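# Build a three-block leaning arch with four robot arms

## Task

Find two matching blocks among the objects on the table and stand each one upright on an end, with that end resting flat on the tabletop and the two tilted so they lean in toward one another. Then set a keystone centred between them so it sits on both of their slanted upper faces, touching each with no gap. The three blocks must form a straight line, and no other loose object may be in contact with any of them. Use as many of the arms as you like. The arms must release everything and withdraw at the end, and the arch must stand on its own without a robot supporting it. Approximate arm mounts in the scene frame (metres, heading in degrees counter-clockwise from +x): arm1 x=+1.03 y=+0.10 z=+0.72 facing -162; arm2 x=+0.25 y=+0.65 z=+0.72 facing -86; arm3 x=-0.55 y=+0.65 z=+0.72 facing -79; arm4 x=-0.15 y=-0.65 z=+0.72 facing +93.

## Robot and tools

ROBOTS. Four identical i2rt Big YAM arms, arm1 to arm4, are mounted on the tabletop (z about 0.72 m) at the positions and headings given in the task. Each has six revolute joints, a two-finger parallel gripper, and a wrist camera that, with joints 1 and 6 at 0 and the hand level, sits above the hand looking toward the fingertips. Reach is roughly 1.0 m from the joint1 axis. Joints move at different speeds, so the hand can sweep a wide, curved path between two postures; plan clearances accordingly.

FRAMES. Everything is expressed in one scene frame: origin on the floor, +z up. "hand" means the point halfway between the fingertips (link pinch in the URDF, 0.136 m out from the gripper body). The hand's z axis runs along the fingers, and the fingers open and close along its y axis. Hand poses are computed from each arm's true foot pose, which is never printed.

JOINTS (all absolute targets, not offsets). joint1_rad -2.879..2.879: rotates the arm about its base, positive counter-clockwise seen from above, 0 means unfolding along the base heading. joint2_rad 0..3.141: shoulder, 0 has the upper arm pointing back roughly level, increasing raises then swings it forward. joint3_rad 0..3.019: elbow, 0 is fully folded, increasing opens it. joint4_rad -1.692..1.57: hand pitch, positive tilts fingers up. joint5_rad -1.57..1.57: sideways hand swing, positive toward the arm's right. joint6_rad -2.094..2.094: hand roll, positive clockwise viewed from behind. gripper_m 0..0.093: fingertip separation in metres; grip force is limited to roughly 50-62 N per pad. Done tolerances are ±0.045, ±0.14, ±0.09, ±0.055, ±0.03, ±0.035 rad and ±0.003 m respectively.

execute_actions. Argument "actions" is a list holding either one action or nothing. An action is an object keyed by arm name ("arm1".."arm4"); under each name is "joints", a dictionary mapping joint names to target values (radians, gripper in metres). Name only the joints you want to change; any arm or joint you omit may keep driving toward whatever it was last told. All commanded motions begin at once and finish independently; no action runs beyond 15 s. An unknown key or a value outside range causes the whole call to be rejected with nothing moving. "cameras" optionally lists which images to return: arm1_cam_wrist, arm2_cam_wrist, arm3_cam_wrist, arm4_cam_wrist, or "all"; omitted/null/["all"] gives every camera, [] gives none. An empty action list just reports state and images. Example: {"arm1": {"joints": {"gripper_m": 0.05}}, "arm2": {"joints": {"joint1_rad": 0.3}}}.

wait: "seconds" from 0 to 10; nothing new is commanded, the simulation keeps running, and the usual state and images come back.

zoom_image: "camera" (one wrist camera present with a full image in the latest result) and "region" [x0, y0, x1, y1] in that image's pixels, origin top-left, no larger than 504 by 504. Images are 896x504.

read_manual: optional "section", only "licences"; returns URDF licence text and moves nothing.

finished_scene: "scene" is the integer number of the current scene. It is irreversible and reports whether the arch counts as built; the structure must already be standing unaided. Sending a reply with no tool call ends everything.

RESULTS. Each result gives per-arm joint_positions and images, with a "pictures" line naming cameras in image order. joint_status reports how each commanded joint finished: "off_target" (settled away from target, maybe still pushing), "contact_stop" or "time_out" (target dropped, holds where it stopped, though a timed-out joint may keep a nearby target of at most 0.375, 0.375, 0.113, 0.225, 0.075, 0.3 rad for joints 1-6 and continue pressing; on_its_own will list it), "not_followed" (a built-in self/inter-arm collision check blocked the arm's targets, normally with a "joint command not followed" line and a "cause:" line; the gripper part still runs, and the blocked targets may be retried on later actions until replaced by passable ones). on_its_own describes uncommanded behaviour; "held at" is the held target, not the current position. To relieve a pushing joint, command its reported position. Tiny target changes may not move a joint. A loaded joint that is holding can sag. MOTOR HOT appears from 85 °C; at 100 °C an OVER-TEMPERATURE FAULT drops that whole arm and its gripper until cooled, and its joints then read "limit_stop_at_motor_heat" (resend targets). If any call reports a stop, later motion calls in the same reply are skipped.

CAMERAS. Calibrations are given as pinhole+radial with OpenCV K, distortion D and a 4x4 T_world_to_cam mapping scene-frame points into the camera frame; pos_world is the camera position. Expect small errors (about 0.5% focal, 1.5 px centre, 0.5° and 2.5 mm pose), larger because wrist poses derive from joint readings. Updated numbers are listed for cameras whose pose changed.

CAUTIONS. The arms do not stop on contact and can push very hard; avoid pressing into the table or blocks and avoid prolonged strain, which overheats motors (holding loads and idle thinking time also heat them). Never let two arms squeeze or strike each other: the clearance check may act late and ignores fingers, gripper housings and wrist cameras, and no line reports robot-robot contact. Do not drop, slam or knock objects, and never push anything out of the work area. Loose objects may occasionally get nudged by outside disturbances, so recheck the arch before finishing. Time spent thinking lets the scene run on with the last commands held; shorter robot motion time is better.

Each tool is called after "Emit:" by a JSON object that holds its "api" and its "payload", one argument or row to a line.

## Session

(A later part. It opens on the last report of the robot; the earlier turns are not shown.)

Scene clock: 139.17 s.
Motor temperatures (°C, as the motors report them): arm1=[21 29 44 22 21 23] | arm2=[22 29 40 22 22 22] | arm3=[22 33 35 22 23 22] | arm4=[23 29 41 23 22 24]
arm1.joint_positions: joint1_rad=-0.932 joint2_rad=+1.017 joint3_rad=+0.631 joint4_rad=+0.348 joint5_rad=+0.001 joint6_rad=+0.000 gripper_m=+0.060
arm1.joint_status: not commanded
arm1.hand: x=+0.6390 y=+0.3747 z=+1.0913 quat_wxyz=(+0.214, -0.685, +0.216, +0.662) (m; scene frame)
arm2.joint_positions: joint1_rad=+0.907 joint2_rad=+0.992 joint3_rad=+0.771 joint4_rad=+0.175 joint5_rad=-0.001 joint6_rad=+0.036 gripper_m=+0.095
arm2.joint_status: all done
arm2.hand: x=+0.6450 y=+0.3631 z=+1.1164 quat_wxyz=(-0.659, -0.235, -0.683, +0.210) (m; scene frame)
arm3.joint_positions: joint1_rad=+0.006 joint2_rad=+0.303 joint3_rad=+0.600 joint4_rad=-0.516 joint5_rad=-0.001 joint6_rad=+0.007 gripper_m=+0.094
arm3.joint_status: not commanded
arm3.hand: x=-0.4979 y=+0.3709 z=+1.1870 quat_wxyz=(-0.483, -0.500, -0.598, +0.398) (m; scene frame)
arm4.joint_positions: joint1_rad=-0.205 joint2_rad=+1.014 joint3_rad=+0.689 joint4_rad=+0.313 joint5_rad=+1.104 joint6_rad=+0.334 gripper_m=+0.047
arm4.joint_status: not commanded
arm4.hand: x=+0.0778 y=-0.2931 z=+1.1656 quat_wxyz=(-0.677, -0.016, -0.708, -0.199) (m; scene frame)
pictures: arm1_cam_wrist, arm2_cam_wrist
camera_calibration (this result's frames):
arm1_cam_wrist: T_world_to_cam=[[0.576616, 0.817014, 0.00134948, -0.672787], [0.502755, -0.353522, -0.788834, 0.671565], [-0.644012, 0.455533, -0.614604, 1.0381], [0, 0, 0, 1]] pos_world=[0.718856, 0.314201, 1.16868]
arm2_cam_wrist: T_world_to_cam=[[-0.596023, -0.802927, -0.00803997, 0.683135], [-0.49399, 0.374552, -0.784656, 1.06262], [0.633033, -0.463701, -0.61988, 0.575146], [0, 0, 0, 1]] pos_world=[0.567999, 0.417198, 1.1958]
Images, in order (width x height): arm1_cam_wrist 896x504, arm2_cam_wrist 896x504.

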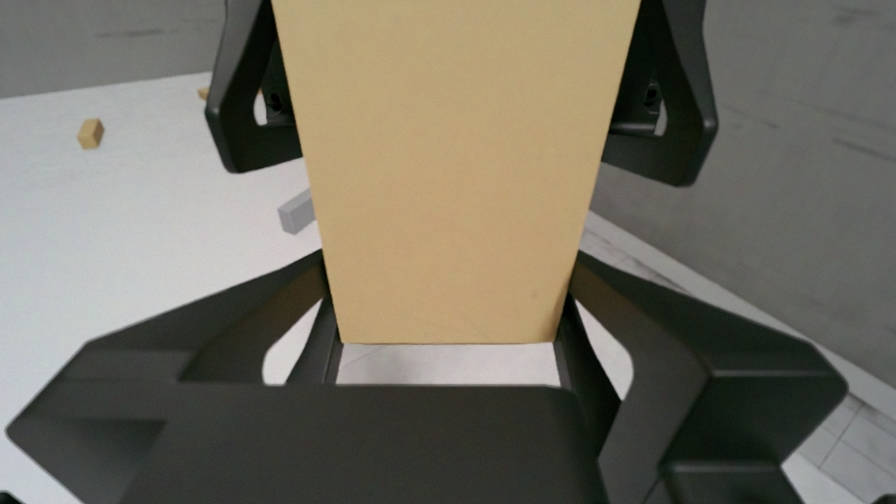

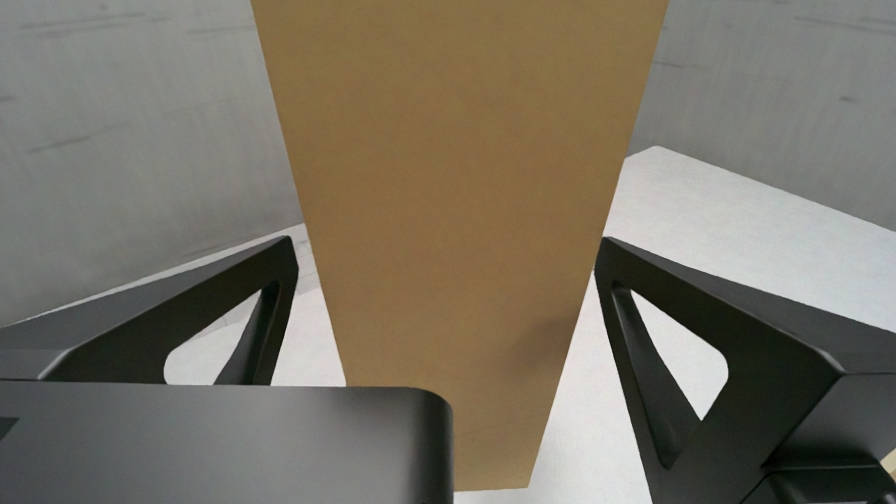

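Emit:
{"api": "execute_actions", "payload": {
  "actions": [
    {"arm2":{"joints":{"gripper_m":0.03}}}
  ],
  "cameras": ["arm1_cam_wrist"]
}}

Scene clock: 143.03 s.
Motor temperatures (°C, as the motors report them): arm1=[21 28 44 23 21 23] | arm2=[22 29 41 23 22 22] | arm3=[22 33 35 22 23 22] | arm4=[23 29 42 23 22 24]
arm1.joint_positions: joint1_rad=-0.932 joint2_rad=+1.017 joint3_rad=+0.631 joint4_rad=+0.348 joint5_rad=+0.005 joint6_rad=-0.003 gripper_m=+0.060
arm1.joint_status: not commanded
arm1.hand: x=+0.6395 y=+0.3755 z=+1.0915 quat_wxyz=(+0.216, -0.684, +0.216, +0.662) (m; scene frame)
arm2.joint_positions: joint1_rad=+0.905 joint2_rad=+0.992 joint3_rad=+0.771 joint4_rad=+0.175 joint5_rad=-0.002 joint6_rad=+0.036 gripper_m=+0.061
arm2.joint_status: gripper_m off_target (ended at +0.061, target +0.030)
arm2.hand: x=+0.6447 y=+0.3626 z=+1.1164 quat_wxyz=(-0.659, -0.236, -0.683, +0.210) (m; scene frame)
arm3.joint_positions: joint1_rad=+0.006 joint2_rad=+0.303 joint3_rad=+0.600 joint4_rad=-0.516 joint5_rad=-0.001 joint6_rad=+0.007 gripper_m=+0.094
arm3.joint_status: not commanded
arm3.hand: x=-0.4979 y=+0.3709 z=+1.1870 quat_wxyz=(-0.483, -0.500, -0.598, +0.398) (m; scene frame)
arm4.joint_positions: joint1_rad=-0.205 joint2_rad=+1.014 joint3_rad=+0.689 joint4_rad=+0.313 joint5_rad=+1.104 joint6_rad=+0.334 gripper_m=+0.047
arm4.joint_status: not commanded
arm4.hand: x=+0.0778 y=-0.2931 z=+1.1656 quat_wxyz=(-0.677, -0.016, -0.708, -0.199) (m; scene frame)
pictures: arm1_cam_wrist
camera_calibration (this result's frames):
arm1_cam_wrist: T_world_to_cam=[[0.580274, 0.814411, 0.0041457, -0.678104], [0.501938, -0.353617, -0.789312, 0.672798], [-0.641358, 0.460098, -0.613978, 1.03412], [0, 0, 0, 1]] pos_world=[0.719027, 0.31437, 1.16879]
Images, in order (width x height): arm1_cam_wrist 896x504.

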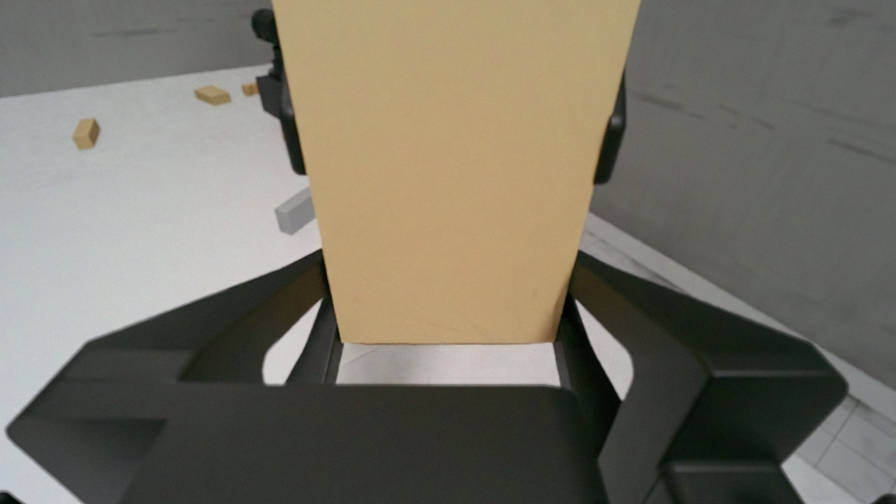

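Emit:
{"api": "execute_actions", "payload": {
  "actions": [
    {"arm1":{"joints":{"gripper_m":0.093}}}
  ],
  "cameras": []
}}

Emit:
{"api": "execute_actions", "payload": {
  "actions": [
    {"arm2":{"joints":{"joint2_rad":0.4,"joint3_rad":0.5,"joint4_rad":-0.1}}}
  ],
  "cameras": ["arm1_cam_wrist"]
}}

Scene clock: 147.40 s.
Motor temperatures (°C, as the motors report them): arm1=[21 28 44 23 21 23] | arm2=[22 29 42 23 22 22] | arm3=[22 33 35 22 23 22] | arm4=[23 29 42 23 22 24]
arm1.joint_positions: joint1_rad=-0.932 joint2_rad=+1.008 joint3_rad=+0.631 joint4_rad=+0.365 joint5_rad=+0.004 joint6_rad=-0.003 gripper_m=+0.093
arm1.joint_status: all done
arm1.hand: x=+0.6407 y=+0.3742 z=+1.0994 quat_wxyz=(+0.218, -0.676, +0.213, +0.671) (m; scene frame)
arm2.joint_positions: joint1_rad=+0.905 joint2_rad=+0.994 joint3_rad=+0.771 joint4_rad=+0.175 joint5_rad=-0.001 joint6_rad=+0.036 gripper_m=+0.061
arm2.joint_status: not commanded
arm2.hand: x=+0.6450 y=+0.3623 z=+1.1155 quat_wxyz=(-0.658, -0.236, -0.684, +0.210) (m; scene frame)
arm3.joint_positions: joint1_rad=+0.006 joint2_rad=+0.303 joint3_rad=+0.600 joint4_rad=-0.516 joint5_rad=-0.001 joint6_rad=+0.007 gripper_m=+0.094
arm3.joint_status: not commanded
arm3.hand: x=-0.4979 y=+0.3709 z=+1.1870 quat_wxyz=(-0.483, -0.500, -0.598, +0.398) (m; scene frame)
arm4.joint_positions: joint1_rad=-0.205 joint2_rad=+1.014 joint3_rad=+0.689 joint4_rad=+0.313 joint5_rad=+1.104 joint6_rad=+0.334 gripper_m=+0.047
arm4.joint_status: not commanded
arm4.hand: x=+0.0778 y=-0.2931 z=+1.1656 quat_wxyz=(-0.677, -0.016, -0.708, -0.199) (m; scene frame)
pictures: none
No camera images: the call's "cameras" was empty. Leave "cameras" out to get every camera's image.

Scene clock: 148.73 s.
Motor temperatures (°C, as the motors report them): arm1=[21 28 44 23 21 23] | arm2=[22 29 42 23 22 22] | arm3=[22 33 35 22 23 22] | arm4=[23 29 42 23 22 24]
arm1.joint_positions: joint1_rad=-0.932 joint2_rad=+1.008 joint3_rad=+0.631 joint4_rad=+0.365 joint5_rad=+0.004 joint6_rad=-0.003 gripper_m=+0.093
arm1.joint_status: not commanded
arm1.hand: x=+0.6407 y=+0.3742 z=+1.0994 quat_wxyz=(+0.218, -0.676, +0.213, +0.671) (m; scene frame)
arm2.joint_positions: joint1_rad=+0.905 joint2_rad=+0.404 joint3_rad=+0.470 joint4_rad=-0.108 joint5_rad=-0.001 joint6_rad=+0.036 gripper_m=+0.061
arm2.joint_status: all done
arm2.hand: x=+0.5142 y=+0.4596 z=+1.0830 quat_wxyz=(-0.660, -0.235, -0.682, +0.211) (m; scene frame)
arm3.joint_positions: joint1_rad=+0.006 joint2_rad=+0.303 joint3_rad=+0.600 joint4_rad=-0.516 joint5_rad=-0.001 joint6_rad=+0.007 gripper_m=+0.094
arm3.joint_status: not commanded
arm3.hand: x=-0.4979 y=+0.3709 z=+1.1870 quat_wxyz=(-0.483, -0.500, -0.598, +0.398) (m; scene frame)
arm4.joint_positions: joint1_rad=-0.205 joint2_rad=+1.014 joint3_rad=+0.689 joint4_rad=+0.313 joint5_rad=+1.104 joint6_rad=+0.334 gripper_m=+0.047
arm4.joint_status: not commanded
arm4.hand: x=+0.0778 y=-0.2931 z=+1.1656 quat_wxyz=(-0.677, -0.016, -0.708, -0.199) (m; scene frame)
pictures: arm1_cam_wrist
camera_calibration (this result's frames):
arm1_cam_wrist: T_world_to_cam=[[0.578972, 0.815337, 0.00407204, -0.677255], [0.486152, -0.341199, -0.804512, 0.70021], [-0.65456, 0.467769, -0.593922, 1.02388], [0, 0, 0, 1]] pos_world=[0.721896, 0.312162, 1.17419]
Images, in order (width x height): arm1_cam_wrist 896x504.

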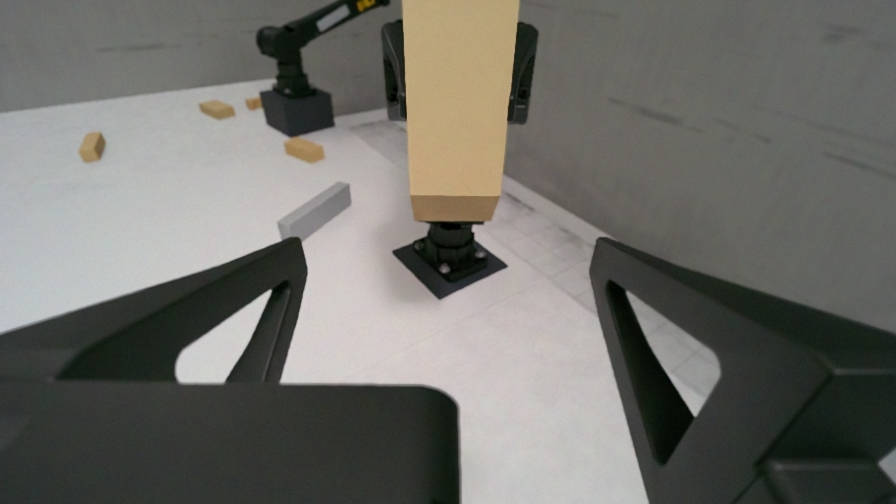

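Emit:
{"api": "execute_actions", "payload": {
  "actions": [
    {"arm1":{"joints":{"joint1_rad":0.172,"joint2_rad":1.4,"joint3_rad":1.3,"joint4_rad":-1.27,"joint6_rad":1.19}},"arm2":{"joints":{"joint1_rad":-0.08,"joint2_rad":0.6,"joint3_rad":0.9,"joint4_rad":-1.5}}}
  ],
  "cameras": []
}}

Emit:
{"api": "execute_actions", "payload": {
  "actions": [
    {"arm1":{"joints":{"joint2_rad":1.98,"joint3_rad":1.71}}}
  ],
  "cameras": ["arm1_cam_wrist"]
}}

Scene clock: 164.20 s.
Motor temperatures (°C, as the motors report them): arm1=[21 28 45 22 21 23] | arm2=[22 29 44 23 22 22] | arm3=[22 33 35 22 23 22] | arm4=[23 29 42 23 22 24]
arm1.joint_positions: joint1_rad=+0.169 joint2_rad=+1.411 joint3_rad=+1.259 joint4_rad=-1.263 joint5_rad=-0.001 joint6_rad=+1.179 gripper_m=+0.093
arm1.joint_status: all done
arm1.hand: x=+0.6371 y=-0.1090 z=+0.9659 quat_wxyz=(-0.054, -0.938, +0.339, +0.054) (m; scene frame)
arm2.joint_positions: joint1_rad=-0.071 joint2_rad=+0.605 joint3_rad=+0.853 joint4_rad=-1.493 joint5_rad=+0.002 joint6_rad=+0.037 gripper_m=+0.061
arm2.joint_status: all done
arm2.hand: x=+0.2414 y=+0.4573 z=+0.9906 quat_wxyz=(-0.115, -0.726, -0.667, +0.122) (m; scene frame)
arm3.joint_positions: joint1_rad=+0.006 joint2_rad=+0.303 joint3_rad=+0.600 joint4_rad=-0.516 joint5_rad=-0.001 joint6_rad=+0.007 gripper_m=+0.094
arm3.joint_status: not commanded
arm3.hand: x=-0.4979 y=+0.3709 z=+1.1870 quat_wxyz=(-0.483, -0.500, -0.598, +0.398) (m; scene frame)
arm4.joint_positions: joint1_rad=-0.205 joint2_rad=+1.014 joint3_rad=+0.689 joint4_rad=+0.313 joint5_rad=+1.104 joint6_rad=+0.334 gripper_m=+0.047
arm4.joint_status: not commanded
arm4.hand: x=+0.0778 y=-0.2931 z=+1.1656 quat_wxyz=(-0.677, -0.016, -0.708, -0.199) (m; scene frame)
pictures: none
No camera images: the call's "cameras" was empty. Leave "cameras" out to get every camera's image.

Scene clock: 165.77 s.
Motor temperatures (°C, as the motors report them): arm1=[21 28 45 22 21 23] | arm2=[22 29 44 22 22 22] | arm3=[22 33 35 22 23 22] | arm4=[23 29 42 23 22 24]
arm1.joint_positions: joint1_rad=+0.169 joint2_rad=+1.990 joint3_rad=+1.665 joint4_rad=-1.269 joint5_rad=-0.001 joint6_rad=+1.180 gripper_m=+0.093
arm1.joint_status: all done
arm1.hand: x=+0.5043 y=-0.1775 z=+0.8321 quat_wxyz=(+0.012, -0.940, +0.341, -0.006) (m; scene frame)
arm2.joint_positions: joint1_rad=-0.071 joint2_rad=+0.605 joint3_rad=+0.853 joint4_rad=-1.493 joint5_rad=+0.002 joint6_rad=+0.037 gripper_m=+0.061
arm2.joint_status: not commanded
arm2.hand: x=+0.2414 y=+0.4573 z=+0.9906 quat_wxyz=(-0.115, -0.726, -0.667, +0.122) (m; scene frame)
arm3.joint_positions: joint1_rad=+0.006 joint2_rad=+0.303 joint3_rad=+0.600 joint4_rad=-0.516 joint5_rad=-0.001 joint6_rad=+0.007 gripper_m=+0.094
arm3.joint_status: not commanded
arm3.hand: x=-0.4979 y=+0.3709 z=+1.1870 quat_wxyz=(-0.483, -0.500, -0.598, +0.398) (m; scene frame)
arm4.joint_positions: joint1_rad=-0.205 joint2_rad=+1.014 joint3_rad=+0.689 joint4_rad=+0.313 joint5_rad=+1.104 joint6_rad=+0.334 gripper_m=+0.047
arm4.joint_status: not commanded
arm4.hand: x=+0.0778 y=-0.2931 z=+1.1656 quat_wxyz=(-0.677, -0.016, -0.708, -0.199) (m; scene frame)
pictures: arm1_cam_wrist
camera_calibration (this result's frames):
arm1_cam_wrist: T_world_to_cam=[[0.644829, 0.763922, 0.0248776, -0.207007], [0.606526, -0.531234, 0.591537, -0.892902], [0.465104, -0.366351, -0.805894, 0.497547], [0, 0, 0, 1]] pos_world=[0.443642, -0.133926, 0.934305]
Images, in order (width x height): arm1_cam_wrist 896x504.

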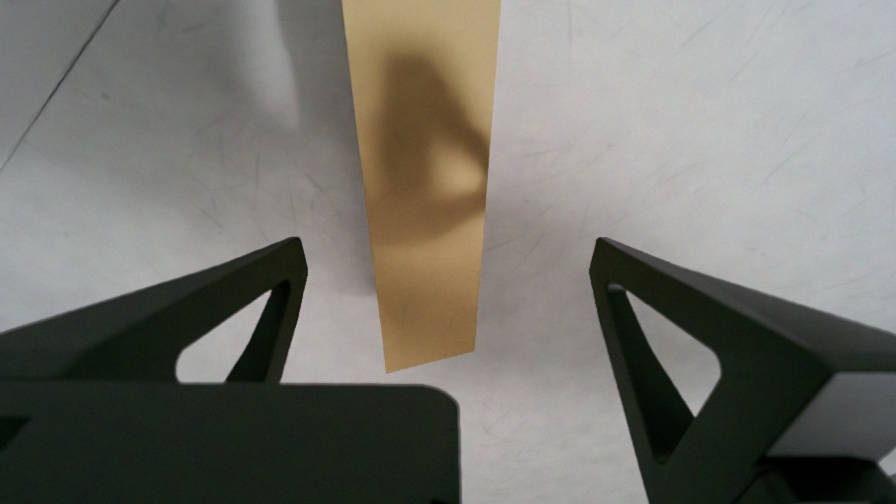

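Emit:
{"api": "execute_actions", "payload": {
  "actions": [
    {"arm1":{"joints":{"joint2_rad":2.065,"joint3_rad":1.61,"joint4_rad":-1.07}}}
  ],
  "cameras": ["arm1_cam_wrist"]
}}

Scene clock: 171.03 s.
Motor temperatures (°C, as the motors report them): arm1=[21 29 45 22 21 23] | arm2=[22 28 44 22 22 22] | arm3=[22 33 35 22 23 22] | arm4=[23 29 43 23 22 24]
arm1.joint_positions: joint1_rad=+0.169 joint2_rad=+2.071 joint3_rad=+1.600 joint4_rad=-1.079 joint5_rad=-0.001 joint6_rad=+1.180 gripper_m=+0.093
arm1.joint_status: all done
arm1.hand: x=+0.4915 y=-0.1836 z=+0.7620 quat_wxyz=(-0.004, -0.940, +0.341, +0.009) (m; scene frame)
arm2.joint_positions: joint1_rad=-0.071 joint2_rad=+0.605 joint3_rad=+0.853 joint4_rad=-1.493 joint5_rad=+0.002 joint6_rad=+0.037 gripper_m=+0.061
arm2.joint_status: not commanded
arm2.hand: x=+0.2414 y=+0.4573 z=+0.9906 quat_wxyz=(-0.115, -0.726, -0.667, +0.122) (m; scene frame)
arm3.joint_positions: joint1_rad=+0.006 joint2_rad=+0.303 joint3_rad=+0.600 joint4_rad=-0.516 joint5_rad=-0.001 joint6_rad=+0.007 gripper_m=+0.094
arm3.joint_status: not commanded
arm3.hand: x=-0.4979 y=+0.3709 z=+1.1870 quat_wxyz=(-0.483, -0.500, -0.598, +0.398) (m; scene frame)
arm4.joint_positions: joint1_rad=-0.205 joint2_rad=+1.014 joint3_rad=+0.689 joint4_rad=+0.313 joint5_rad=+1.104 joint6_rad=+0.334 gripper_m=+0.047
arm4.joint_status: not commanded
arm4.hand: x=+0.0778 y=-0.2931 z=+1.1656 quat_wxyz=(-0.677, -0.016, -0.708, -0.199) (m; scene frame)
pictures: arm1_cam_wrist
camera_calibration (this result's frames):
arm1_cam_wrist: T_world_to_cam=[[0.644692, 0.764272, -0.0161306, -0.161009], [0.629637, -0.51892, 0.578169, -0.845798], [0.433508, -0.382897, -0.815758, 0.464843], [0, 0, 0, 1]] pos_world=[0.434834, -0.137859, 0.865616]
Images, in order (width x height): arm1_cam_wrist 896x504.

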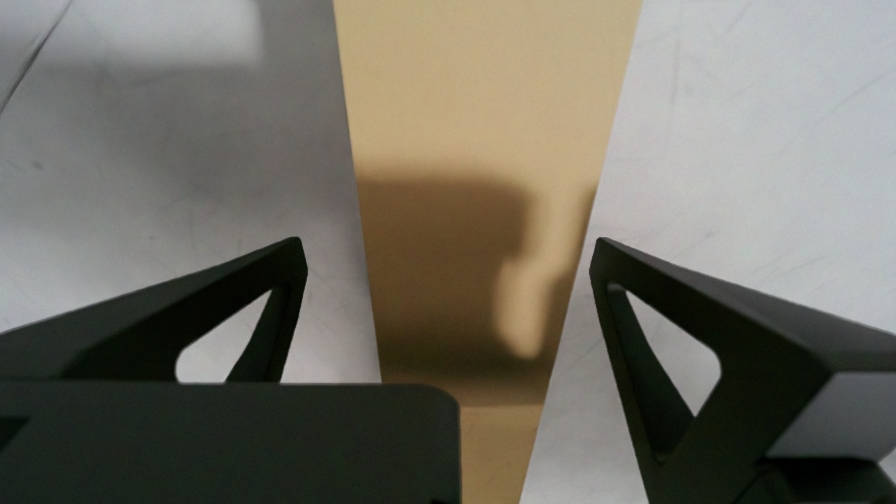

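Emit:
{"api": "execute_actions", "payload": {
  "actions": [
    {"arm1":{"joints":{"joint4_rad":-1.11,"gripper_m":0.06}}}
  ],
  "cameras": []
}}

Emit:
{"api": "execute_actions", "payload": {
  "actions": [
    {"arm1":{"joints":{"gripper_m":0.02}}}
  ],
  "cameras": []
}}

Emit:
{"api": "execute_actions", "payload": {
  "actions": [
    {"arm1":{"joints":{"joint2_rad":1.7,"joint3_rad":1.5,"joint4_rad":-1.1}},"arm4":{"joints":{"joint2_rad":2.2,"joint3_rad":1.8,"joint4_rad":0.5}}}
  ],
  "cameras": []
}}

Scene clock: 177.07 s.
Motor temperatures (°C, as the motors report them): arm1=[21 30 44 22 21 23] | arm2=[22 28 45 22 22 22] | arm3=[22 32 35 22 23 22] | arm4=[23 29 43 24 22 24]
arm1.joint_positions: joint1_rad=+0.169 joint2_rad=+2.071 joint3_rad=+1.600 joint4_rad=-1.103 joint5_rad=-0.001 joint6_rad=+1.180 gripper_m=+0.060
arm1.joint_status: all done
arm1.hand: x=+0.4967 y=-0.1808 z=+0.7620 quat_wxyz=(+0.005, -0.940, +0.341, +0.001) (m; scene frame)
arm2.joint_positions: joint1_rad=-0.071 joint2_rad=+0.605 joint3_rad=+0.853 joint4_rad=-1.493 joint5_rad=+0.002 joint6_rad=+0.037 gripper_m=+0.061
arm2.joint_status: not commanded
arm2.hand: x=+0.2414 y=+0.4573 z=+0.9906 quat_wxyz=(-0.115, -0.726, -0.667, +0.122) (m; scene frame)
arm3.joint_positions: joint1_rad=+0.006 joint2_rad=+0.303 joint3_rad=+0.600 joint4_rad=-0.516 joint5_rad=-0.001 joint6_rad=+0.007 gripper_m=+0.094
arm3.joint_status: not commanded
arm3.hand: x=-0.4979 y=+0.3709 z=+1.1870 quat_wxyz=(-0.483, -0.500, -0.598, +0.398) (m; scene frame)
arm4.joint_positions: joint1_rad=-0.205 joint2_rad=+1.014 joint3_rad=+0.689 joint4_rad=+0.313 joint5_rad=+1.104 joint6_rad=+0.334 gripper_m=+0.047
arm4.joint_status: not commanded
arm4.hand: x=+0.0778 y=-0.2931 z=+1.1656 quat_wxyz=(-0.677, -0.016, -0.708, -0.199) (m; scene frame)
pictures: none
No camera images: the call's "cameras" was empty. Leave "cameras" out to get every camera's image.

Scene clock: 177.63 s.
Motor temperatures (°C, as the motors report them): arm1=[21 30 44 22 21 23] | arm2=[22 28 45 22 22 22] | arm3=[22 32 35 22 23 22] | arm4=[23 29 43 24 22 24]
arm1.joint_positions: joint1_rad=+0.169 joint2_rad=+2.071 joint3_rad=+1.600 joint4_rad=-1.103 joint5_rad=-0.001 joint6_rad=+1.181 gripper_m=+0.047
arm1.joint_status: gripper_m off_target (ended at +0.047, target +0.020)
arm1.hand: x=+0.4968 y=-0.1808 z=+0.7620 quat_wxyz=(+0.005, -0.940, +0.341, +0.001) (m; scene frame)
arm2.joint_positions: joint1_rad=-0.071 joint2_rad=+0.605 joint3_rad=+0.853 joint4_rad=-1.493 joint5_rad=+0.002 joint6_rad=+0.037 gripper_m=+0.061
arm2.joint_status: not commanded
arm2.hand: x=+0.2414 y=+0.4573 z=+0.9906 quat_wxyz=(-0.115, -0.726, -0.667, +0.122) (m; scene frame)
arm3.joint_positions: joint1_rad=+0.006 joint2_rad=+0.303 joint3_rad=+0.600 joint4_rad=-0.516 joint5_rad=-0.001 joint6_rad=+0.007 gripper_m=+0.094
arm3.joint_status: not commanded
arm3.hand: x=-0.4979 y=+0.3709 z=+1.1870 quat_wxyz=(-0.483, -0.500, -0.598, +0.398) (m; scene frame)
arm4.joint_positions: joint1_rad=-0.205 joint2_rad=+1.014 joint3_rad=+0.689 joint4_rad=+0.313 joint5_rad=+1.104 joint6_rad=+0.334 gripper_m=+0.047
arm4.joint_status: not commanded
arm4.hand: x=+0.0778 y=-0.2931 z=+1.1656 quat_wxyz=(-0.677, -0.016, -0.708, -0.199) (m; scene frame)
pictures: none
No camera images: the call's "cameras" was empty. Leave "cameras" out to get every camera's image.

Scene clock: 179.67 s.
Motor temperatures (°C, as the motors report them): arm1=[21 31 44 22 21 23] | arm2=[22 28 45 22 22 22] | arm3=[22 32 35 22 23 22] | arm4=[23 30 44 24 22 24]
arm1.joint_positions: joint1_rad=+0.169 joint2_rad=+1.721 joint3_rad=+1.462 joint4_rad=-1.102 joint5_rad=-0.001 joint6_rad=+1.181 gripper_m=+0.047
arm1.joint_status: all done
arm1.hand: x=+0.5292 y=-0.1652 z=+0.9076 quat_wxyz=(-0.074, -0.935, +0.339, +0.072) (m; scene frame)
arm2.joint_positions: joint1_rad=-0.071 joint2_rad=+0.605 joint3_rad=+0.853 joint4_rad=-1.493 joint5_rad=+0.002 joint6_rad=+0.037 gripper_m=+0.061
arm2.joint_status: not commanded
arm2.hand: x=+0.2414 y=+0.4573 z=+0.9906 quat_wxyz=(-0.115, -0.726, -0.667, +0.122) (m; scene frame)
arm3.joint_positions: joint1_rad=+0.006 joint2_rad=+0.303 joint3_rad=+0.600 joint4_rad=-0.516 joint5_rad=-0.001 joint6_rad=+0.007 gripper_m=+0.094
arm3.joint_status: not commanded
arm3.hand: x=-0.4979 y=+0.3709 z=+1.1870 quat_wxyz=(-0.483, -0.500, -0.598, +0.398) (m; scene frame)
arm4.joint_positions: joint1_rad=-0.205 joint2_rad=+2.234 joint3_rad=+1.721 joint4_rad=+0.475 joint5_rad=+1.104 joint6_rad=+0.335 gripper_m=+0.047
arm4.joint_status: all done
arm4.hand: x=+0.1590 y=+0.0962 z=+0.9897 quat_wxyz=(-0.675, -0.008, -0.713, -0.190) (m; scene frame)
pictures: none
No camera images: the call's "cameras" was empty. Leave "cameras" out to get every camera's image.

Emit:
{"api": "execute_actions", "payload": {
  "actions": [
    {"arm1":{"joints":{"joint1_rad":-0.05,"joint2_rad":1.9,"joint4_rad":0.6,"joint6_rad":0.34}},"arm3":{"joints":{"joint1_rad":-0.05,"joint2_rad":2.15,"joint3_rad":1.68,"joint4_rad":0.55,"joint5_rad":-1.55}},"arm4":{"joints":{"joint2_rad":2.46,"joint3_rad":1.85,"joint4_rad":0.73,"joint6_rad":0.365}}}
  ],
  "cameras": []
}}

Emit:
{"api": "execute_actions", "payload": {
  "actions": [
    {"arm1":{"joints":{"joint2_rad":2.23,"joint4_rad":0.83}}}
  ]
}}

Scene clock: 194.20 s.
Motor temperatures (°C, as the motors report them): arm1=[21 31 45 22 21 23] | arm2=[22 28 46 22 22 22] | arm3=[22 32 35 22 23 22] | arm4=[23 36 49 23 22 24]
arm1.joint_positions: joint1_rad=-0.052 joint2_rad=+1.945 joint3_rad=+1.454 joint4_rad=+0.564 joint5_rad=+0.001 joint6_rad=+0.350 gripper_m=+0.047
arm1.joint_status: all done
arm1.hand: x=+0.2523 y=-0.1123 z=+1.0480 quat_wxyz=(-0.218, -0.681, +0.026, +0.699) (m; scene frame)
arm2.joint_positions: joint1_rad=-0.071 joint2_rad=+0.605 joint3_rad=+0.853 joint4_rad=-1.493 joint5_rad=+0.002 joint6_rad=+0.037 gripper_m=+0.061
arm2.joint_status: not commanded
arm2.hand: x=+0.2414 y=+0.4573 z=+0.9906 quat_wxyz=(-0.115, -0.726, -0.667, +0.122) (m; scene frame)
arm3.joint_positions: joint1_rad=-0.045 joint2_rad=+2.157 joint3_rad=+1.645 joint4_rad=+0.537 joint5_rad=-1.548 joint6_rad=+0.006 gripper_m=+0.094
arm3.joint_status: all done
arm3.hand: x=-0.2878 y=-0.0182 z=+1.0432 quat_wxyz=(-0.707, +0.046, -0.705, -0.032) (m; scene frame)
arm4.joint_positions: joint1_rad=-0.205 joint2_rad=+2.501 joint3_rad=+1.804 joint4_rad=+0.704 joint5_rad=+1.108 joint6_rad=+0.367 gripper_m=+0.047
arm4.joint_status: all done
arm4.hand: x=+0.1635 y=+0.1111 z=+0.8541 quat_wxyz=(-0.675, -0.034, -0.705, -0.216) (m; scene frame)
pictures: none
No camera images: the call's "cameras" was empty. Leave "cameras" out to get every camera's image.

Scene clock: 195.57 s.
Motor temperatures (°C, as the motors report them): arm1=[21 31 45 22 21 23] | arm2=[22 28 46 22 22 22] | arm3=[22 33 36 22 23 22] | arm4=[23 37 48 23 22 24]
arm1.joint_positions: joint1_rad=-0.053 joint2_rad=+2.285 joint3_rad=+1.459 joint4_rad=+0.816 joint5_rad=+0.003 joint6_rad=+0.350 gripper_m=+0.047
arm1.joint_status: all done
arm1.hand: x=+0.2322 y=-0.1143 z=+0.8402 quat_wxyz=(-0.208, -0.711, +0.028, +0.671) (m; scene frame)
arm2.joint_positions: joint1_rad=-0.071 joint2_rad=+0.605 joint3_rad=+0.853 joint4_rad=-1.493 joint5_rad=+0.002 joint6_rad=+0.037 gripper_m=+0.061
arm2.joint_status: not commanded
arm2.hand: x=+0.2414 y=+0.4573 z=+0.9906 quat_wxyz=(-0.115, -0.726, -0.667, +0.122) (m; scene frame)
arm3.joint_positions: joint1_rad=-0.045 joint2_rad=+2.157 joint3_rad=+1.645 joint4_rad=+0.537 joint5_rad=-1.548 joint6_rad=+0.006 gripper_m=+0.094
arm3.joint_status: not commanded
arm3.hand: x=-0.2878 y=-0.0182 z=+1.0432 quat_wxyz=(-0.707, +0.046, -0.705, -0.032) (m; scene frame)
arm4.joint_positions: joint1_rad=-0.205 joint2_rad=+2.501 joint3_rad=+1.804 joint4_rad=+0.704 joint5_rad=+1.108 joint6_rad=+0.367 gripper_m=+0.047
arm4.joint_status: not commanded
arm4.hand: x=+0.1635 y=+0.1111 z=+0.8541 quat_wxyz=(-0.675, -0.034, -0.705, -0.216) (m; scene frame)
pictures: arm1_cam_wrist, arm2_cam_wrist, arm3_cam_wrist, arm4_cam_wrist
camera_calibration (this result's frames):
arm1_cam_wrist: T_world_to_cam=[[-0.240382, 0.909717, -0.338572, 0.447573], [0.648473, -0.109039, -0.753388, 0.469471], [-0.722287, -0.400656, -0.563716, 0.722154], [0, 0, 0, 1]] pos_world=[0.324752, -0.0666392, 0.912319]
arm2_cam_wrist: T_world_to_cam=[[-0.997685, 0.0679946, -0.00141369, 0.209291], [0.0647904, 0.956579, 0.284182, -0.730602], [0.0206752, 0.283433, -0.958769, 0.938224], [0, 0, 0, 1]] pos_world=[0.236745, 0.418724, 1.10746]
arm3_cam_wrist: T_world_to_cam=[[0.0944184, -0.995286, 0.0221438, -0.0130017], [-0.586165, -0.073558, -0.806846, 0.675183], [0.804672, 0.0632012, -0.590347, 0.969088], [0, 0, 0, 1]] pos_world=[-0.382802, -0.0245228, 1.11715]
arm4_cam_wrist: T_world_to_cam=[[0.242051, -0.895652, -0.373119, 0.383064], [-0.647295, 0.137406, -0.749752, 0.732418], [0.722786, 0.422997, -0.546492, 0.423704], [0, 0, 0, 1]] pos_world=[0.0751228, 0.0632273, 0.923612]
Images, in order (width x height): arm1_cam_wrist 896x504, arm2_cam_wrist 896x504, arm3_cam_wrist 896x504, arm4_cam_wrist 896x504.

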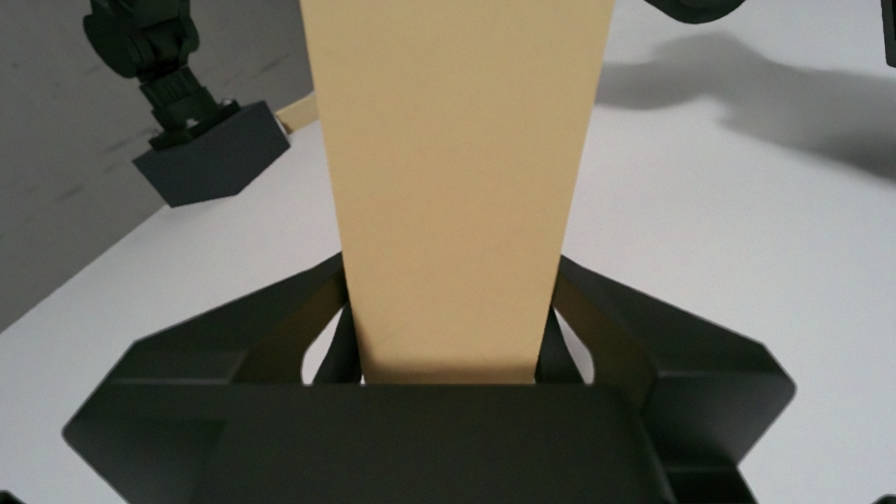

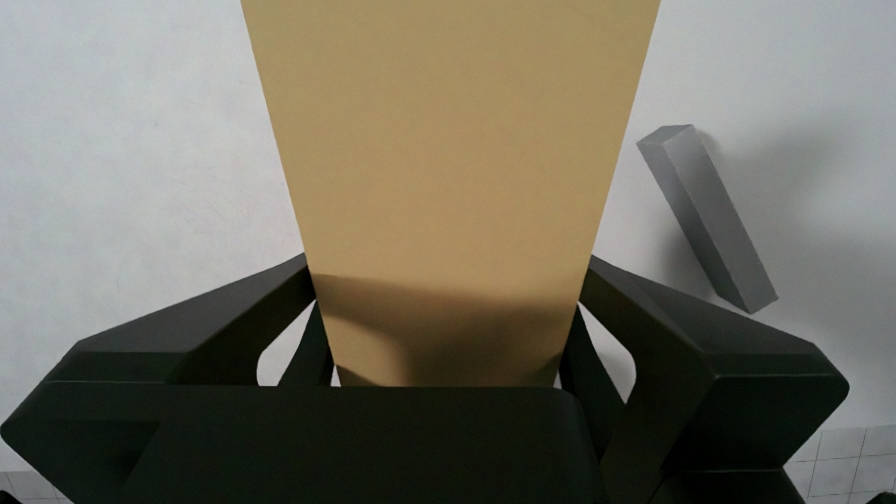

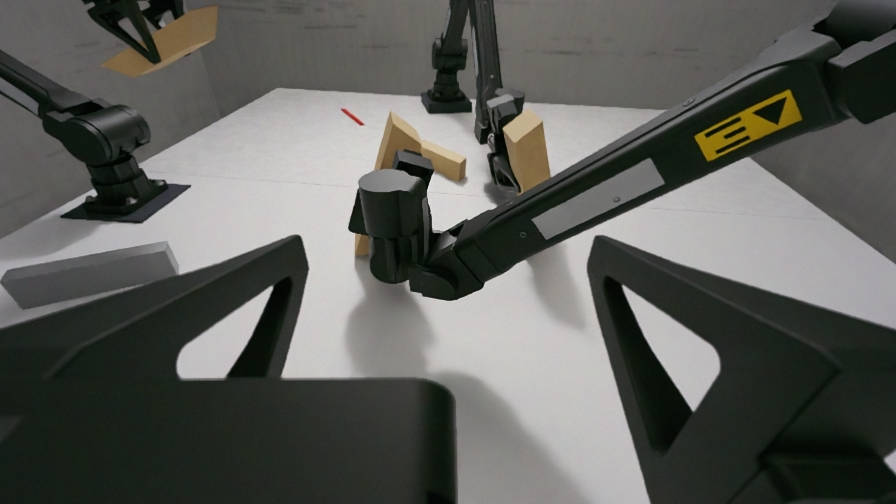

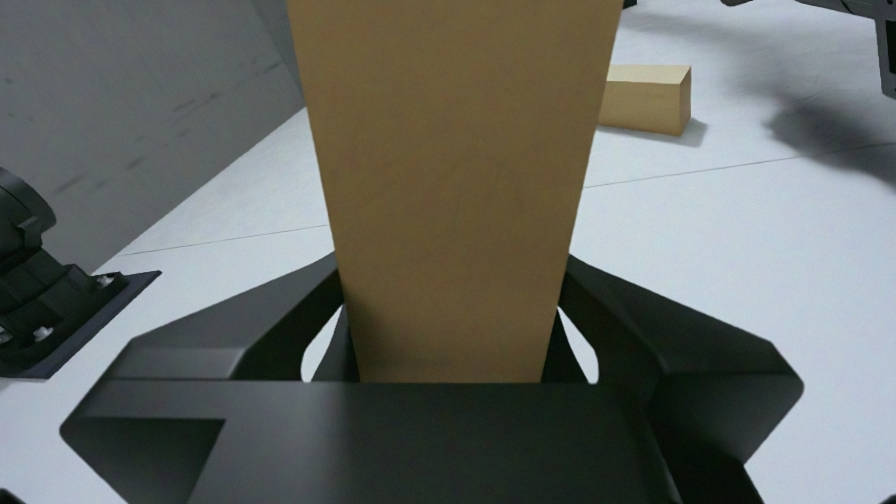

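Emit:
{"api": "execute_actions", "payload": {
  "actions": [
    {"arm3":{"joints":{"joint2_rad":1.6,"joint3_rad":0.8,"joint4_rad":1.3,"joint5_rad":0}}}
  ],
  "cameras": []
}}

Emit:
{"api": "execute_actions", "payload": {
  "actions": [
    {"arm3":{"joints":{"joint1_rad":0.75,"joint2_rad":1.87}}}
  ],
  "cameras": ["arm3_cam_wrist"]
}}

Scene clock: 203.80 s.
Motor temperatures (°C, as the motors report them): arm1=[21 33 44 22 21 23] | arm2=[22 28 46 22 22 22] | arm3=[22 34 36 22 23 22] | arm4=[23 40 48 23 22 24]
arm1.joint_positions: joint1_rad=-0.053 joint2_rad=+2.285 joint3_rad=+1.459 joint4_rad=+0.816 joint5_rad=+0.003 joint6_rad=+0.349 gripper_m=+0.047
arm1.joint_status: not commanded
arm1.hand: x=+0.2322 y=-0.1143 z=+0.8402 quat_wxyz=(-0.208, -0.711, +0.028, +0.671) (m; scene frame)
arm2.joint_positions: joint1_rad=-0.071 joint2_rad=+0.605 joint3_rad=+0.853 joint4_rad=-1.493 joint5_rad=+0.002 joint6_rad=+0.037 gripper_m=+0.061
arm2.joint_status: not commanded
arm2.hand: x=+0.2414 y=+0.4573 z=+0.9906 quat_wxyz=(-0.115, -0.726, -0.667, +0.122) (m; scene frame)
arm3.joint_positions: joint1_rad=-0.045 joint2_rad=+1.592 joint3_rad=+0.797 joint4_rad=+1.286 joint5_rad=-0.003 joint6_rad=+0.005 gripper_m=+0.094
arm3.joint_status: all done
arm3.hand: x=-0.4730 y=+0.0749 z=+1.1707 quat_wxyz=(-0.647, -0.339, -0.387, +0.563) (m; scene frame)
arm4.joint_positions: joint1_rad=-0.205 joint2_rad=+2.501 joint3_rad=+1.804 joint4_rad=+0.704 joint5_rad=+1.108 joint6_rad=+0.367 gripper_m=+0.047
arm4.joint_status: not commanded
arm4.hand: x=+0.1635 y=+0.1111 z=+0.8541 quat_wxyz=(-0.675, -0.034, -0.705, -0.216) (m; scene frame)
pictures: none
No camera images: the call's "cameras" was empty. Leave "cameras" out to get every camera's image.

Scene clock: 205.17 s.
Motor temperatures (°C, as the motors report them): arm1=[21 33 44 22 21 23] | arm2=[22 28 46 22 22 22] | arm3=[22 34 35 22 23 22] | arm4=[23 40 48 23 22 24]
arm1.joint_positions: joint1_rad=-0.053 joint2_rad=+2.285 joint3_rad=+1.459 joint4_rad=+0.816 joint5_rad=+0.003 joint6_rad=+0.349 gripper_m=+0.047
arm1.joint_status: not commanded
arm1.hand: x=+0.2322 y=-0.1143 z=+0.8402 quat_wxyz=(-0.208, -0.711, +0.028, +0.671) (m; scene frame)
arm2.joint_positions: joint1_rad=-0.071 joint2_rad=+0.605 joint3_rad=+0.853 joint4_rad=-1.493 joint5_rad=+0.002 joint6_rad=+0.037 gripper_m=+0.061
arm2.joint_status: not commanded
arm2.hand: x=+0.2414 y=+0.4573 z=+0.9906 quat_wxyz=(-0.115, -0.726, -0.667, +0.122) (m; scene frame)
arm3.joint_positions: joint1_rad=+0.756 joint2_rad=+1.881 joint3_rad=+0.797 joint4_rad=+1.295 joint5_rad=-0.001 joint6_rad=+0.005 gripper_m=+0.094
arm3.joint_status: all done
arm3.hand: x=-0.0506 y=+0.2824 z=+1.0043 quat_wxyz=(-0.739, -0.198, -0.597, +0.242) (m; scene frame)
arm4.joint_positions: joint1_rad=-0.205 joint2_rad=+2.501 joint3_rad=+1.804 joint4_rad=+0.704 joint5_rad=+1.108 joint6_rad=+0.367 gripper_m=+0.047
arm4.joint_status: not commanded
arm4.hand: x=+0.1635 y=+0.1111 z=+0.8541 quat_wxyz=(-0.675, -0.034, -0.705, -0.216) (m; scene frame)
pictures: arm3_cam_wrist
camera_calibration (this result's frames):
arm3_cam_wrist: T_world_to_cam=[[-0.6049, -0.796287, -0.00479376, 0.200095], [-0.323246, 0.251047, -0.912408, 0.832548], [0.727742, -0.550366, -0.409254, 0.723752], [0, 0, 0, 1]] pos_world=[-0.13655, 0.348653, 1.05678]
Images, in order (width x height): arm3_cam_wrist 896x504.

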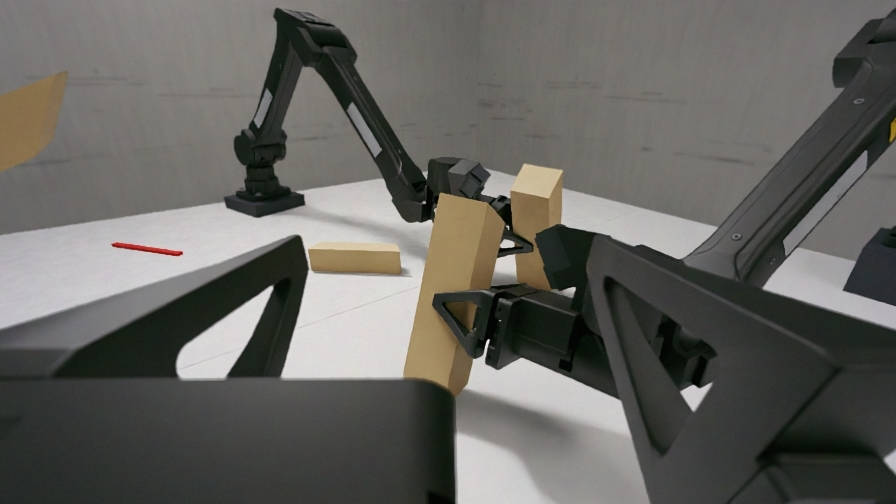

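Emit:
{"api": "execute_actions", "payload": {
  "actions": [
    {"arm3":{"joints":{"joint1_rad":0.68,"joint2_rad":1.9,"joint3_rad":2.3,"joint4_rad":-0.9}}}
  ],
  "cameras": []
}}

Emit:
{"api": "execute_actions", "payload": {
  "actions": [
    {"arm3":{"joints":{"joint2_rad":2.2,"joint3_rad":2.45,"joint4_rad":-1.05}}}
  ],
  "cameras": ["arm3_cam_wrist"]
}}

Scene clock: 217.73 s.
Motor temperatures (°C, as the motors report them): arm1=[21 35 44 22 21 23] | arm2=[22 28 47 22 22 22] | arm3=[22 34 34 22 23 22] | arm4=[23 42 47 23 22 24]
arm1.joint_positions: joint1_rad=-0.053 joint2_rad=+2.285 joint3_rad=+1.459 joint4_rad=+0.816 joint5_rad=+0.003 joint6_rad=+0.349 gripper_m=+0.047
arm1.joint_status: not commanded
arm1.hand: x=+0.2322 y=-0.1143 z=+0.8402 quat_wxyz=(-0.208, -0.711, +0.028, +0.671) (m; scene frame)
arm2.joint_positions: joint1_rad=-0.071 joint2_rad=+0.605 joint3_rad=+0.853 joint4_rad=-1.493 joint5_rad=+0.002 joint6_rad=+0.037 gripper_m=+0.061
arm2.joint_status: not commanded
arm2.hand: x=+0.2414 y=+0.4573 z=+0.9906 quat_wxyz=(-0.115, -0.726, -0.667, +0.122) (m; scene frame)
arm3.joint_positions: joint1_rad=+0.675 joint2_rad=+1.887 joint3_rad=+2.257 joint4_rad=-0.890 joint5_rad=-0.001 joint6_rad=+0.005 gripper_m=+0.094
arm3.joint_status: all done
arm3.hand: x=+0.0324 y=+0.1429 z=+1.3056 quat_wxyz=(-0.470, -0.306, -0.809, +0.175) (m; scene frame)
arm4.joint_positions: joint1_rad=-0.205 joint2_rad=+2.501 joint3_rad=+1.804 joint4_rad=+0.704 joint5_rad=+1.108 joint6_rad=+0.367 gripper_m=+0.047
arm4.joint_status: not commanded
arm4.hand: x=+0.1635 y=+0.1111 z=+0.8541 quat_wxyz=(-0.675, -0.034, -0.705, -0.216) (m; scene frame)
pictures: none
No camera images: the call's "cameras" was empty. Leave "cameras" out to get every camera's image.

Scene clock: 219.20 s.
Motor temperatures (°C, as the motors report them): arm1=[21 35 44 22 21 23] | arm2=[22 28 47 22 22 22] | arm3=[22 34 34 22 23 22] | arm4=[23 43 47 23 22 24]
arm1.joint_positions: joint1_rad=-0.053 joint2_rad=+2.285 joint3_rad=+1.459 joint4_rad=+0.816 joint5_rad=+0.003 joint6_rad=+0.349 gripper_m=+0.047
arm1.joint_status: not commanded
arm1.hand: x=+0.2322 y=-0.1143 z=+0.8402 quat_wxyz=(-0.208, -0.711, +0.028, +0.671) (m; scene frame)
arm2.joint_positions: joint1_rad=-0.071 joint2_rad=+0.605 joint3_rad=+0.853 joint4_rad=-1.493 joint5_rad=+0.002 joint6_rad=+0.037 gripper_m=+0.061
arm2.joint_status: not commanded
arm2.hand: x=+0.2414 y=+0.4573 z=+0.9906 quat_wxyz=(-0.115, -0.726, -0.667, +0.122) (m; scene frame)
arm3.joint_positions: joint1_rad=+0.675 joint2_rad=+2.202 joint3_rad=+2.429 joint4_rad=-1.047 joint5_rad=-0.001 joint6_rad=+0.005 gripper_m=+0.094
arm3.joint_status: all done
arm3.hand: x=+0.0825 y=+0.0991 z=+1.1220 quat_wxyz=(-0.344, -0.329, -0.870, +0.128) (m; scene frame)
arm4.joint_positions: joint1_rad=-0.205 joint2_rad=+2.501 joint3_rad=+1.804 joint4_rad=+0.704 joint5_rad=+1.108 joint6_rad=+0.367 gripper_m=+0.047
arm4.joint_status: not commanded
arm4.hand: x=+0.1635 y=+0.1111 z=+0.8541 quat_wxyz=(-0.675, -0.034, -0.705, -0.216) (m; scene frame)
pictures: arm3_cam_wrist
camera_calibration (this result's frames):
arm3_cam_wrist: T_world_to_cam=[[-0.666344, -0.745591, 0.00892493, 0.119863], [-0.741125, 0.660942, -0.117853, 0.131367], [0.0819712, -0.0851451, -0.992991, 1.23637], [0, 0, 0, 1]] pos_world=[0.0758831, 0.107813, 1.24211]
Images, in order (width x height): arm3_cam_wrist 896x504.

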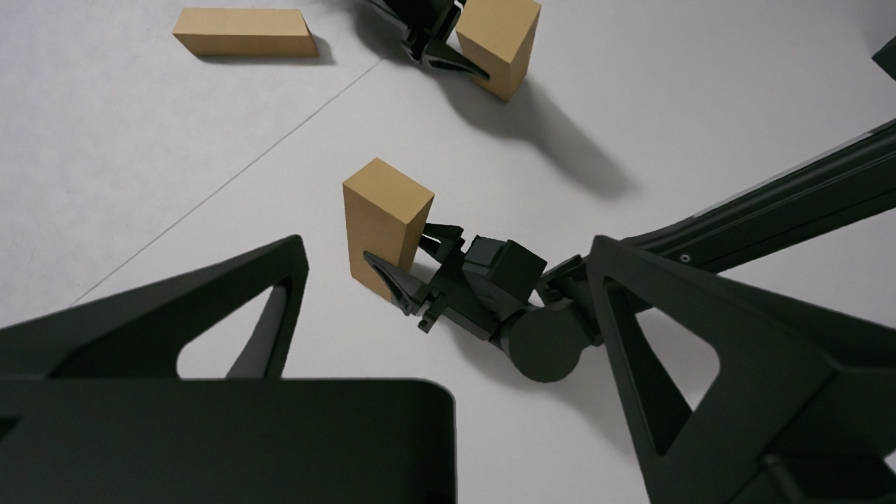

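Emit:
{"api": "execute_actions", "payload": {
  "actions": [
    {"arm1":{"joints":{"joint2_rad":2.2,"joint3_rad":1.53}},"arm3":{"joints":{"joint4_rad":-0.9}}}
  ],
  "cameras": []
}}

Emit:
{"api": "execute_actions", "payload": {
  "actions": [
    {"arm1":{"joints":{"joint1_rad":-0.088,"joint5_rad":-0.028}}}
  ],
  "cameras": ["arm3_cam_wrist"]
}}

Scene clock: 232.57 s.
Motor temperatures (°C, as the motors report them): arm1=[21 36 44 22 21 23] | arm2=[22 28 47 22 22 22] | arm3=[22 36 36 22 23 22] | arm4=[23 44 47 23 22 24]
arm1.joint_positions: joint1_rad=-0.053 joint2_rad=+2.249 joint3_rad=+1.462 joint4_rad=+0.815 joint5_rad=+0.003 joint6_rad=+0.349 gripper_m=+0.047
arm1.joint_status: all done
arm1.hand: x=+0.2304 y=-0.1151 z=+0.8710 quat_wxyz=(-0.212, -0.697, +0.028, +0.685) (m; scene frame)
arm2.joint_positions: joint1_rad=-0.071 joint2_rad=+0.605 joint3_rad=+0.853 joint4_rad=-1.493 joint5_rad=+0.002 joint6_rad=+0.037 gripper_m=+0.061
arm2.joint_status: not commanded
arm2.hand: x=+0.2414 y=+0.4573 z=+0.9906 quat_wxyz=(-0.115, -0.726, -0.667, +0.122) (m; scene frame)
arm3.joint_positions: joint1_rad=+0.675 joint2_rad=+2.202 joint3_rad=+2.429 joint4_rad=-0.915 joint5_rad=-0.001 joint6_rad=+0.005 gripper_m=+0.094
arm3.joint_status: all done
arm3.hand: x=+0.0992 y=+0.0845 z=+1.1456 quat_wxyz=(-0.400, -0.319, -0.846, +0.149) (m; scene frame)
arm4.joint_positions: joint1_rad=-0.205 joint2_rad=+2.501 joint3_rad=+1.804 joint4_rad=+0.704 joint5_rad=+1.108 joint6_rad=+0.367 gripper_m=+0.047
arm4.joint_status: not commanded
arm4.hand: x=+0.1635 y=+0.1111 z=+0.8541 quat_wxyz=(-0.675, -0.034, -0.705, -0.216) (m; scene frame)
pictures: none
No camera images: the call's "cameras" was empty. Leave "cameras" out to get every camera's image.

Scene clock: 233.40 s.
Motor temperatures (°C, as the motors report them): arm1=[21 36 44 22 21 23] | arm2=[22 28 47 22 22 22] | arm3=[22 36 36 22 23 22] | arm4=[23 44 47 23 22 24]
arm1.joint_positions: joint1_rad=-0.082 joint2_rad=+2.249 joint3_rad=+1.462 joint4_rad=+0.815 joint5_rad=-0.026 joint6_rad=+0.349 gripper_m=+0.047
arm1.joint_status: all done
arm1.hand: x=+0.2258 y=-0.0969 z=+0.8712 quat_wxyz=(-0.211, -0.697, +0.028, +0.685) (m; scene frame)
arm2.joint_positions: joint1_rad=-0.071 joint2_rad=+0.605 joint3_rad=+0.853 joint4_rad=-1.493 joint5_rad=+0.002 joint6_rad=+0.037 gripper_m=+0.061
arm2.joint_status: not commanded
arm2.hand: x=+0.2414 y=+0.4573 z=+0.9906 quat_wxyz=(-0.115, -0.726, -0.667, +0.122) (m; scene frame)
arm3.joint_positions: joint1_rad=+0.675 joint2_rad=+2.202 joint3_rad=+2.429 joint4_rad=-0.915 joint5_rad=-0.001 joint6_rad=+0.005 gripper_m=+0.094
arm3.joint_status: not commanded
arm3.hand: x=+0.0992 y=+0.0845 z=+1.1456 quat_wxyz=(-0.400, -0.319, -0.846, +0.149) (m; scene frame)
arm4.joint_positions: joint1_rad=-0.205 joint2_rad=+2.501 joint3_rad=+1.804 joint4_rad=+0.704 joint5_rad=+1.108 joint6_rad=+0.367 gripper_m=+0.047
arm4.joint_status: not commanded
arm4.hand: x=+0.1635 y=+0.1111 z=+0.8541 quat_wxyz=(-0.675, -0.034, -0.705, -0.216) (m; scene frame)
pictures: arm3_cam_wrist
camera_calibration (this result's frames):
arm3_cam_wrist: T_world_to_cam=[[-0.667125, -0.744909, 0.00737515, 0.121704], [-0.722967, 0.645024, -0.247512, 0.304307], [0.179616, -0.170453, -0.968857, 1.22707], [0, 0, 0, 1]] pos_world=[0.0807942, 0.103531, 1.26328]
Images, in order (width x height): arm3_cam_wrist 896x504.

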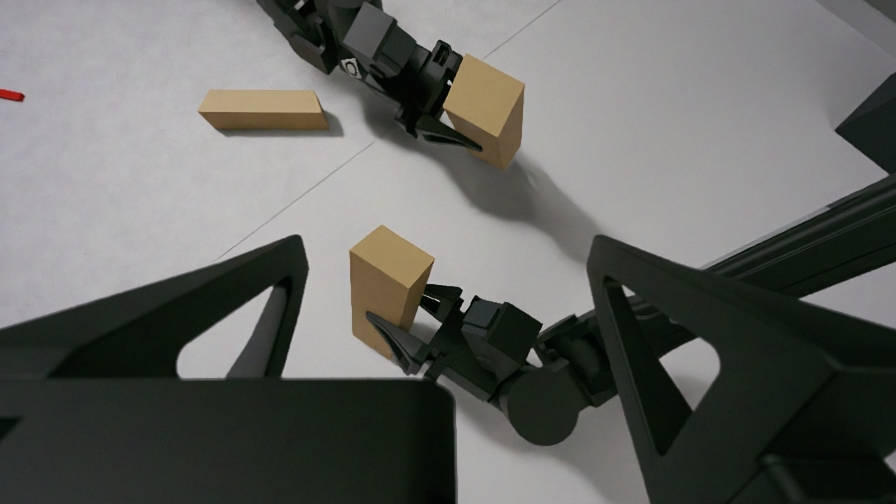

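Emit:
{"api": "execute_actions", "payload": {
  "actions": [
    {"arm1":{"joints":{"joint2_rad":2.27,"joint3_rad":1.55,"joint4_rad":0.86}},"arm4":{"joints":{"joint2_rad":2.5}}}
  ],
  "cameras": ["arm3_cam_wrist"]
}}

Emit:
{"api": "zoom_image", "payload": {
  "camera": "arm3_cam_wrist",
  "region": [310, 30, 590, 380]
}}

Scene clock: 239.27 s.
Motor temperatures (°C, as the motors report them): arm1=[21 36 45 23 21 23] | arm2=[22 28 47 22 22 22] | arm3=[22 37 36 22 23 22] | arm4=[23 45 47 23 22 24]
arm1.joint_positions: joint1_rad=-0.082 joint2_rad=+2.293 joint3_rad=+1.486 joint4_rad=+0.826 joint5_rad=-0.026 joint6_rad=+0.349 gripper_m=+0.047
arm1.joint_status: all done
arm1.hand: x=+0.2205 y=-0.0979 z=+0.8505 quat_wxyz=(-0.210, -0.700, +0.028, +0.682) (m; scene frame)
arm2.joint_positions: joint1_rad=-0.071 joint2_rad=+0.605 joint3_rad=+0.853 joint4_rad=-1.493 joint5_rad=+0.002 joint6_rad=+0.037 gripper_m=+0.061
arm2.joint_status: not commanded
arm2.hand: x=+0.2414 y=+0.4573 z=+0.9906 quat_wxyz=(-0.115, -0.726, -0.667, +0.122) (m; scene frame)
arm3.joint_positions: joint1_rad=+0.675 joint2_rad=+2.202 joint3_rad=+2.429 joint4_rad=-0.915 joint5_rad=-0.001 joint6_rad=+0.005 gripper_m=+0.094
arm3.joint_status: not commanded
arm3.hand: x=+0.0992 y=+0.0845 z=+1.1456 quat_wxyz=(-0.400, -0.319, -0.846, +0.149) (m; scene frame)
arm4.joint_positions: joint1_rad=-0.205 joint2_rad=+2.510 joint3_rad=+1.804 joint4_rad=+0.704 joint5_rad=+1.108 joint6_rad=+0.367 gripper_m=+0.047
arm4.joint_status: all done
arm4.hand: x=+0.1634 y=+0.1103 z=+0.8469 quat_wxyz=(-0.675, -0.031, -0.706, -0.212) (m; scene frame)
pictures: arm3_cam_wrist
camera_calibration (this result's frames):
arm3_cam_wrist: T_world_to_cam=[[-0.667125, -0.744909, 0.00737515, 0.121704], [-0.722967, 0.645024, -0.247512, 0.304307], [0.179616, -0.170453, -0.968857, 1.22707], [0, 0, 0, 1]] pos_world=[0.0807942, 0.103531, 1.26328]
Images, in order (width x height): arm3_cam_wrist 896x504.

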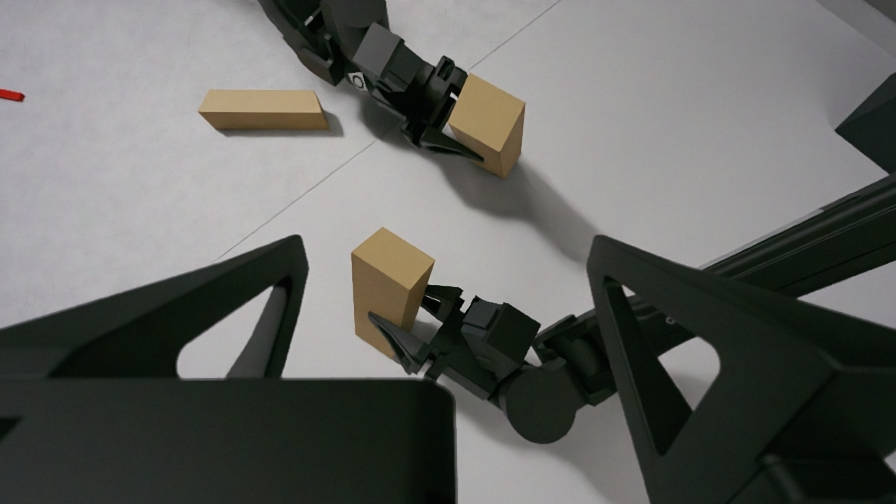

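Region (310, 30, 590, 380) of arm3_cam_wrist's 896x504 image, scaled by 1.440, with more detail than that image has; it fills the left 403 columns of this view, and the rest is white.

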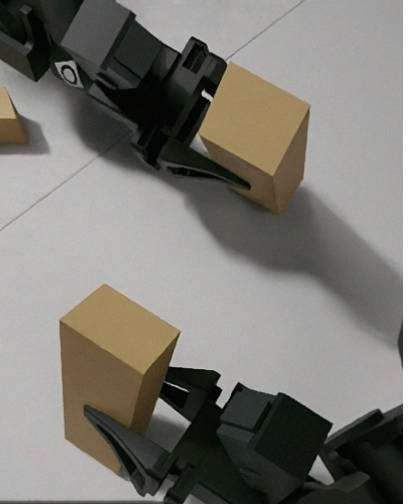

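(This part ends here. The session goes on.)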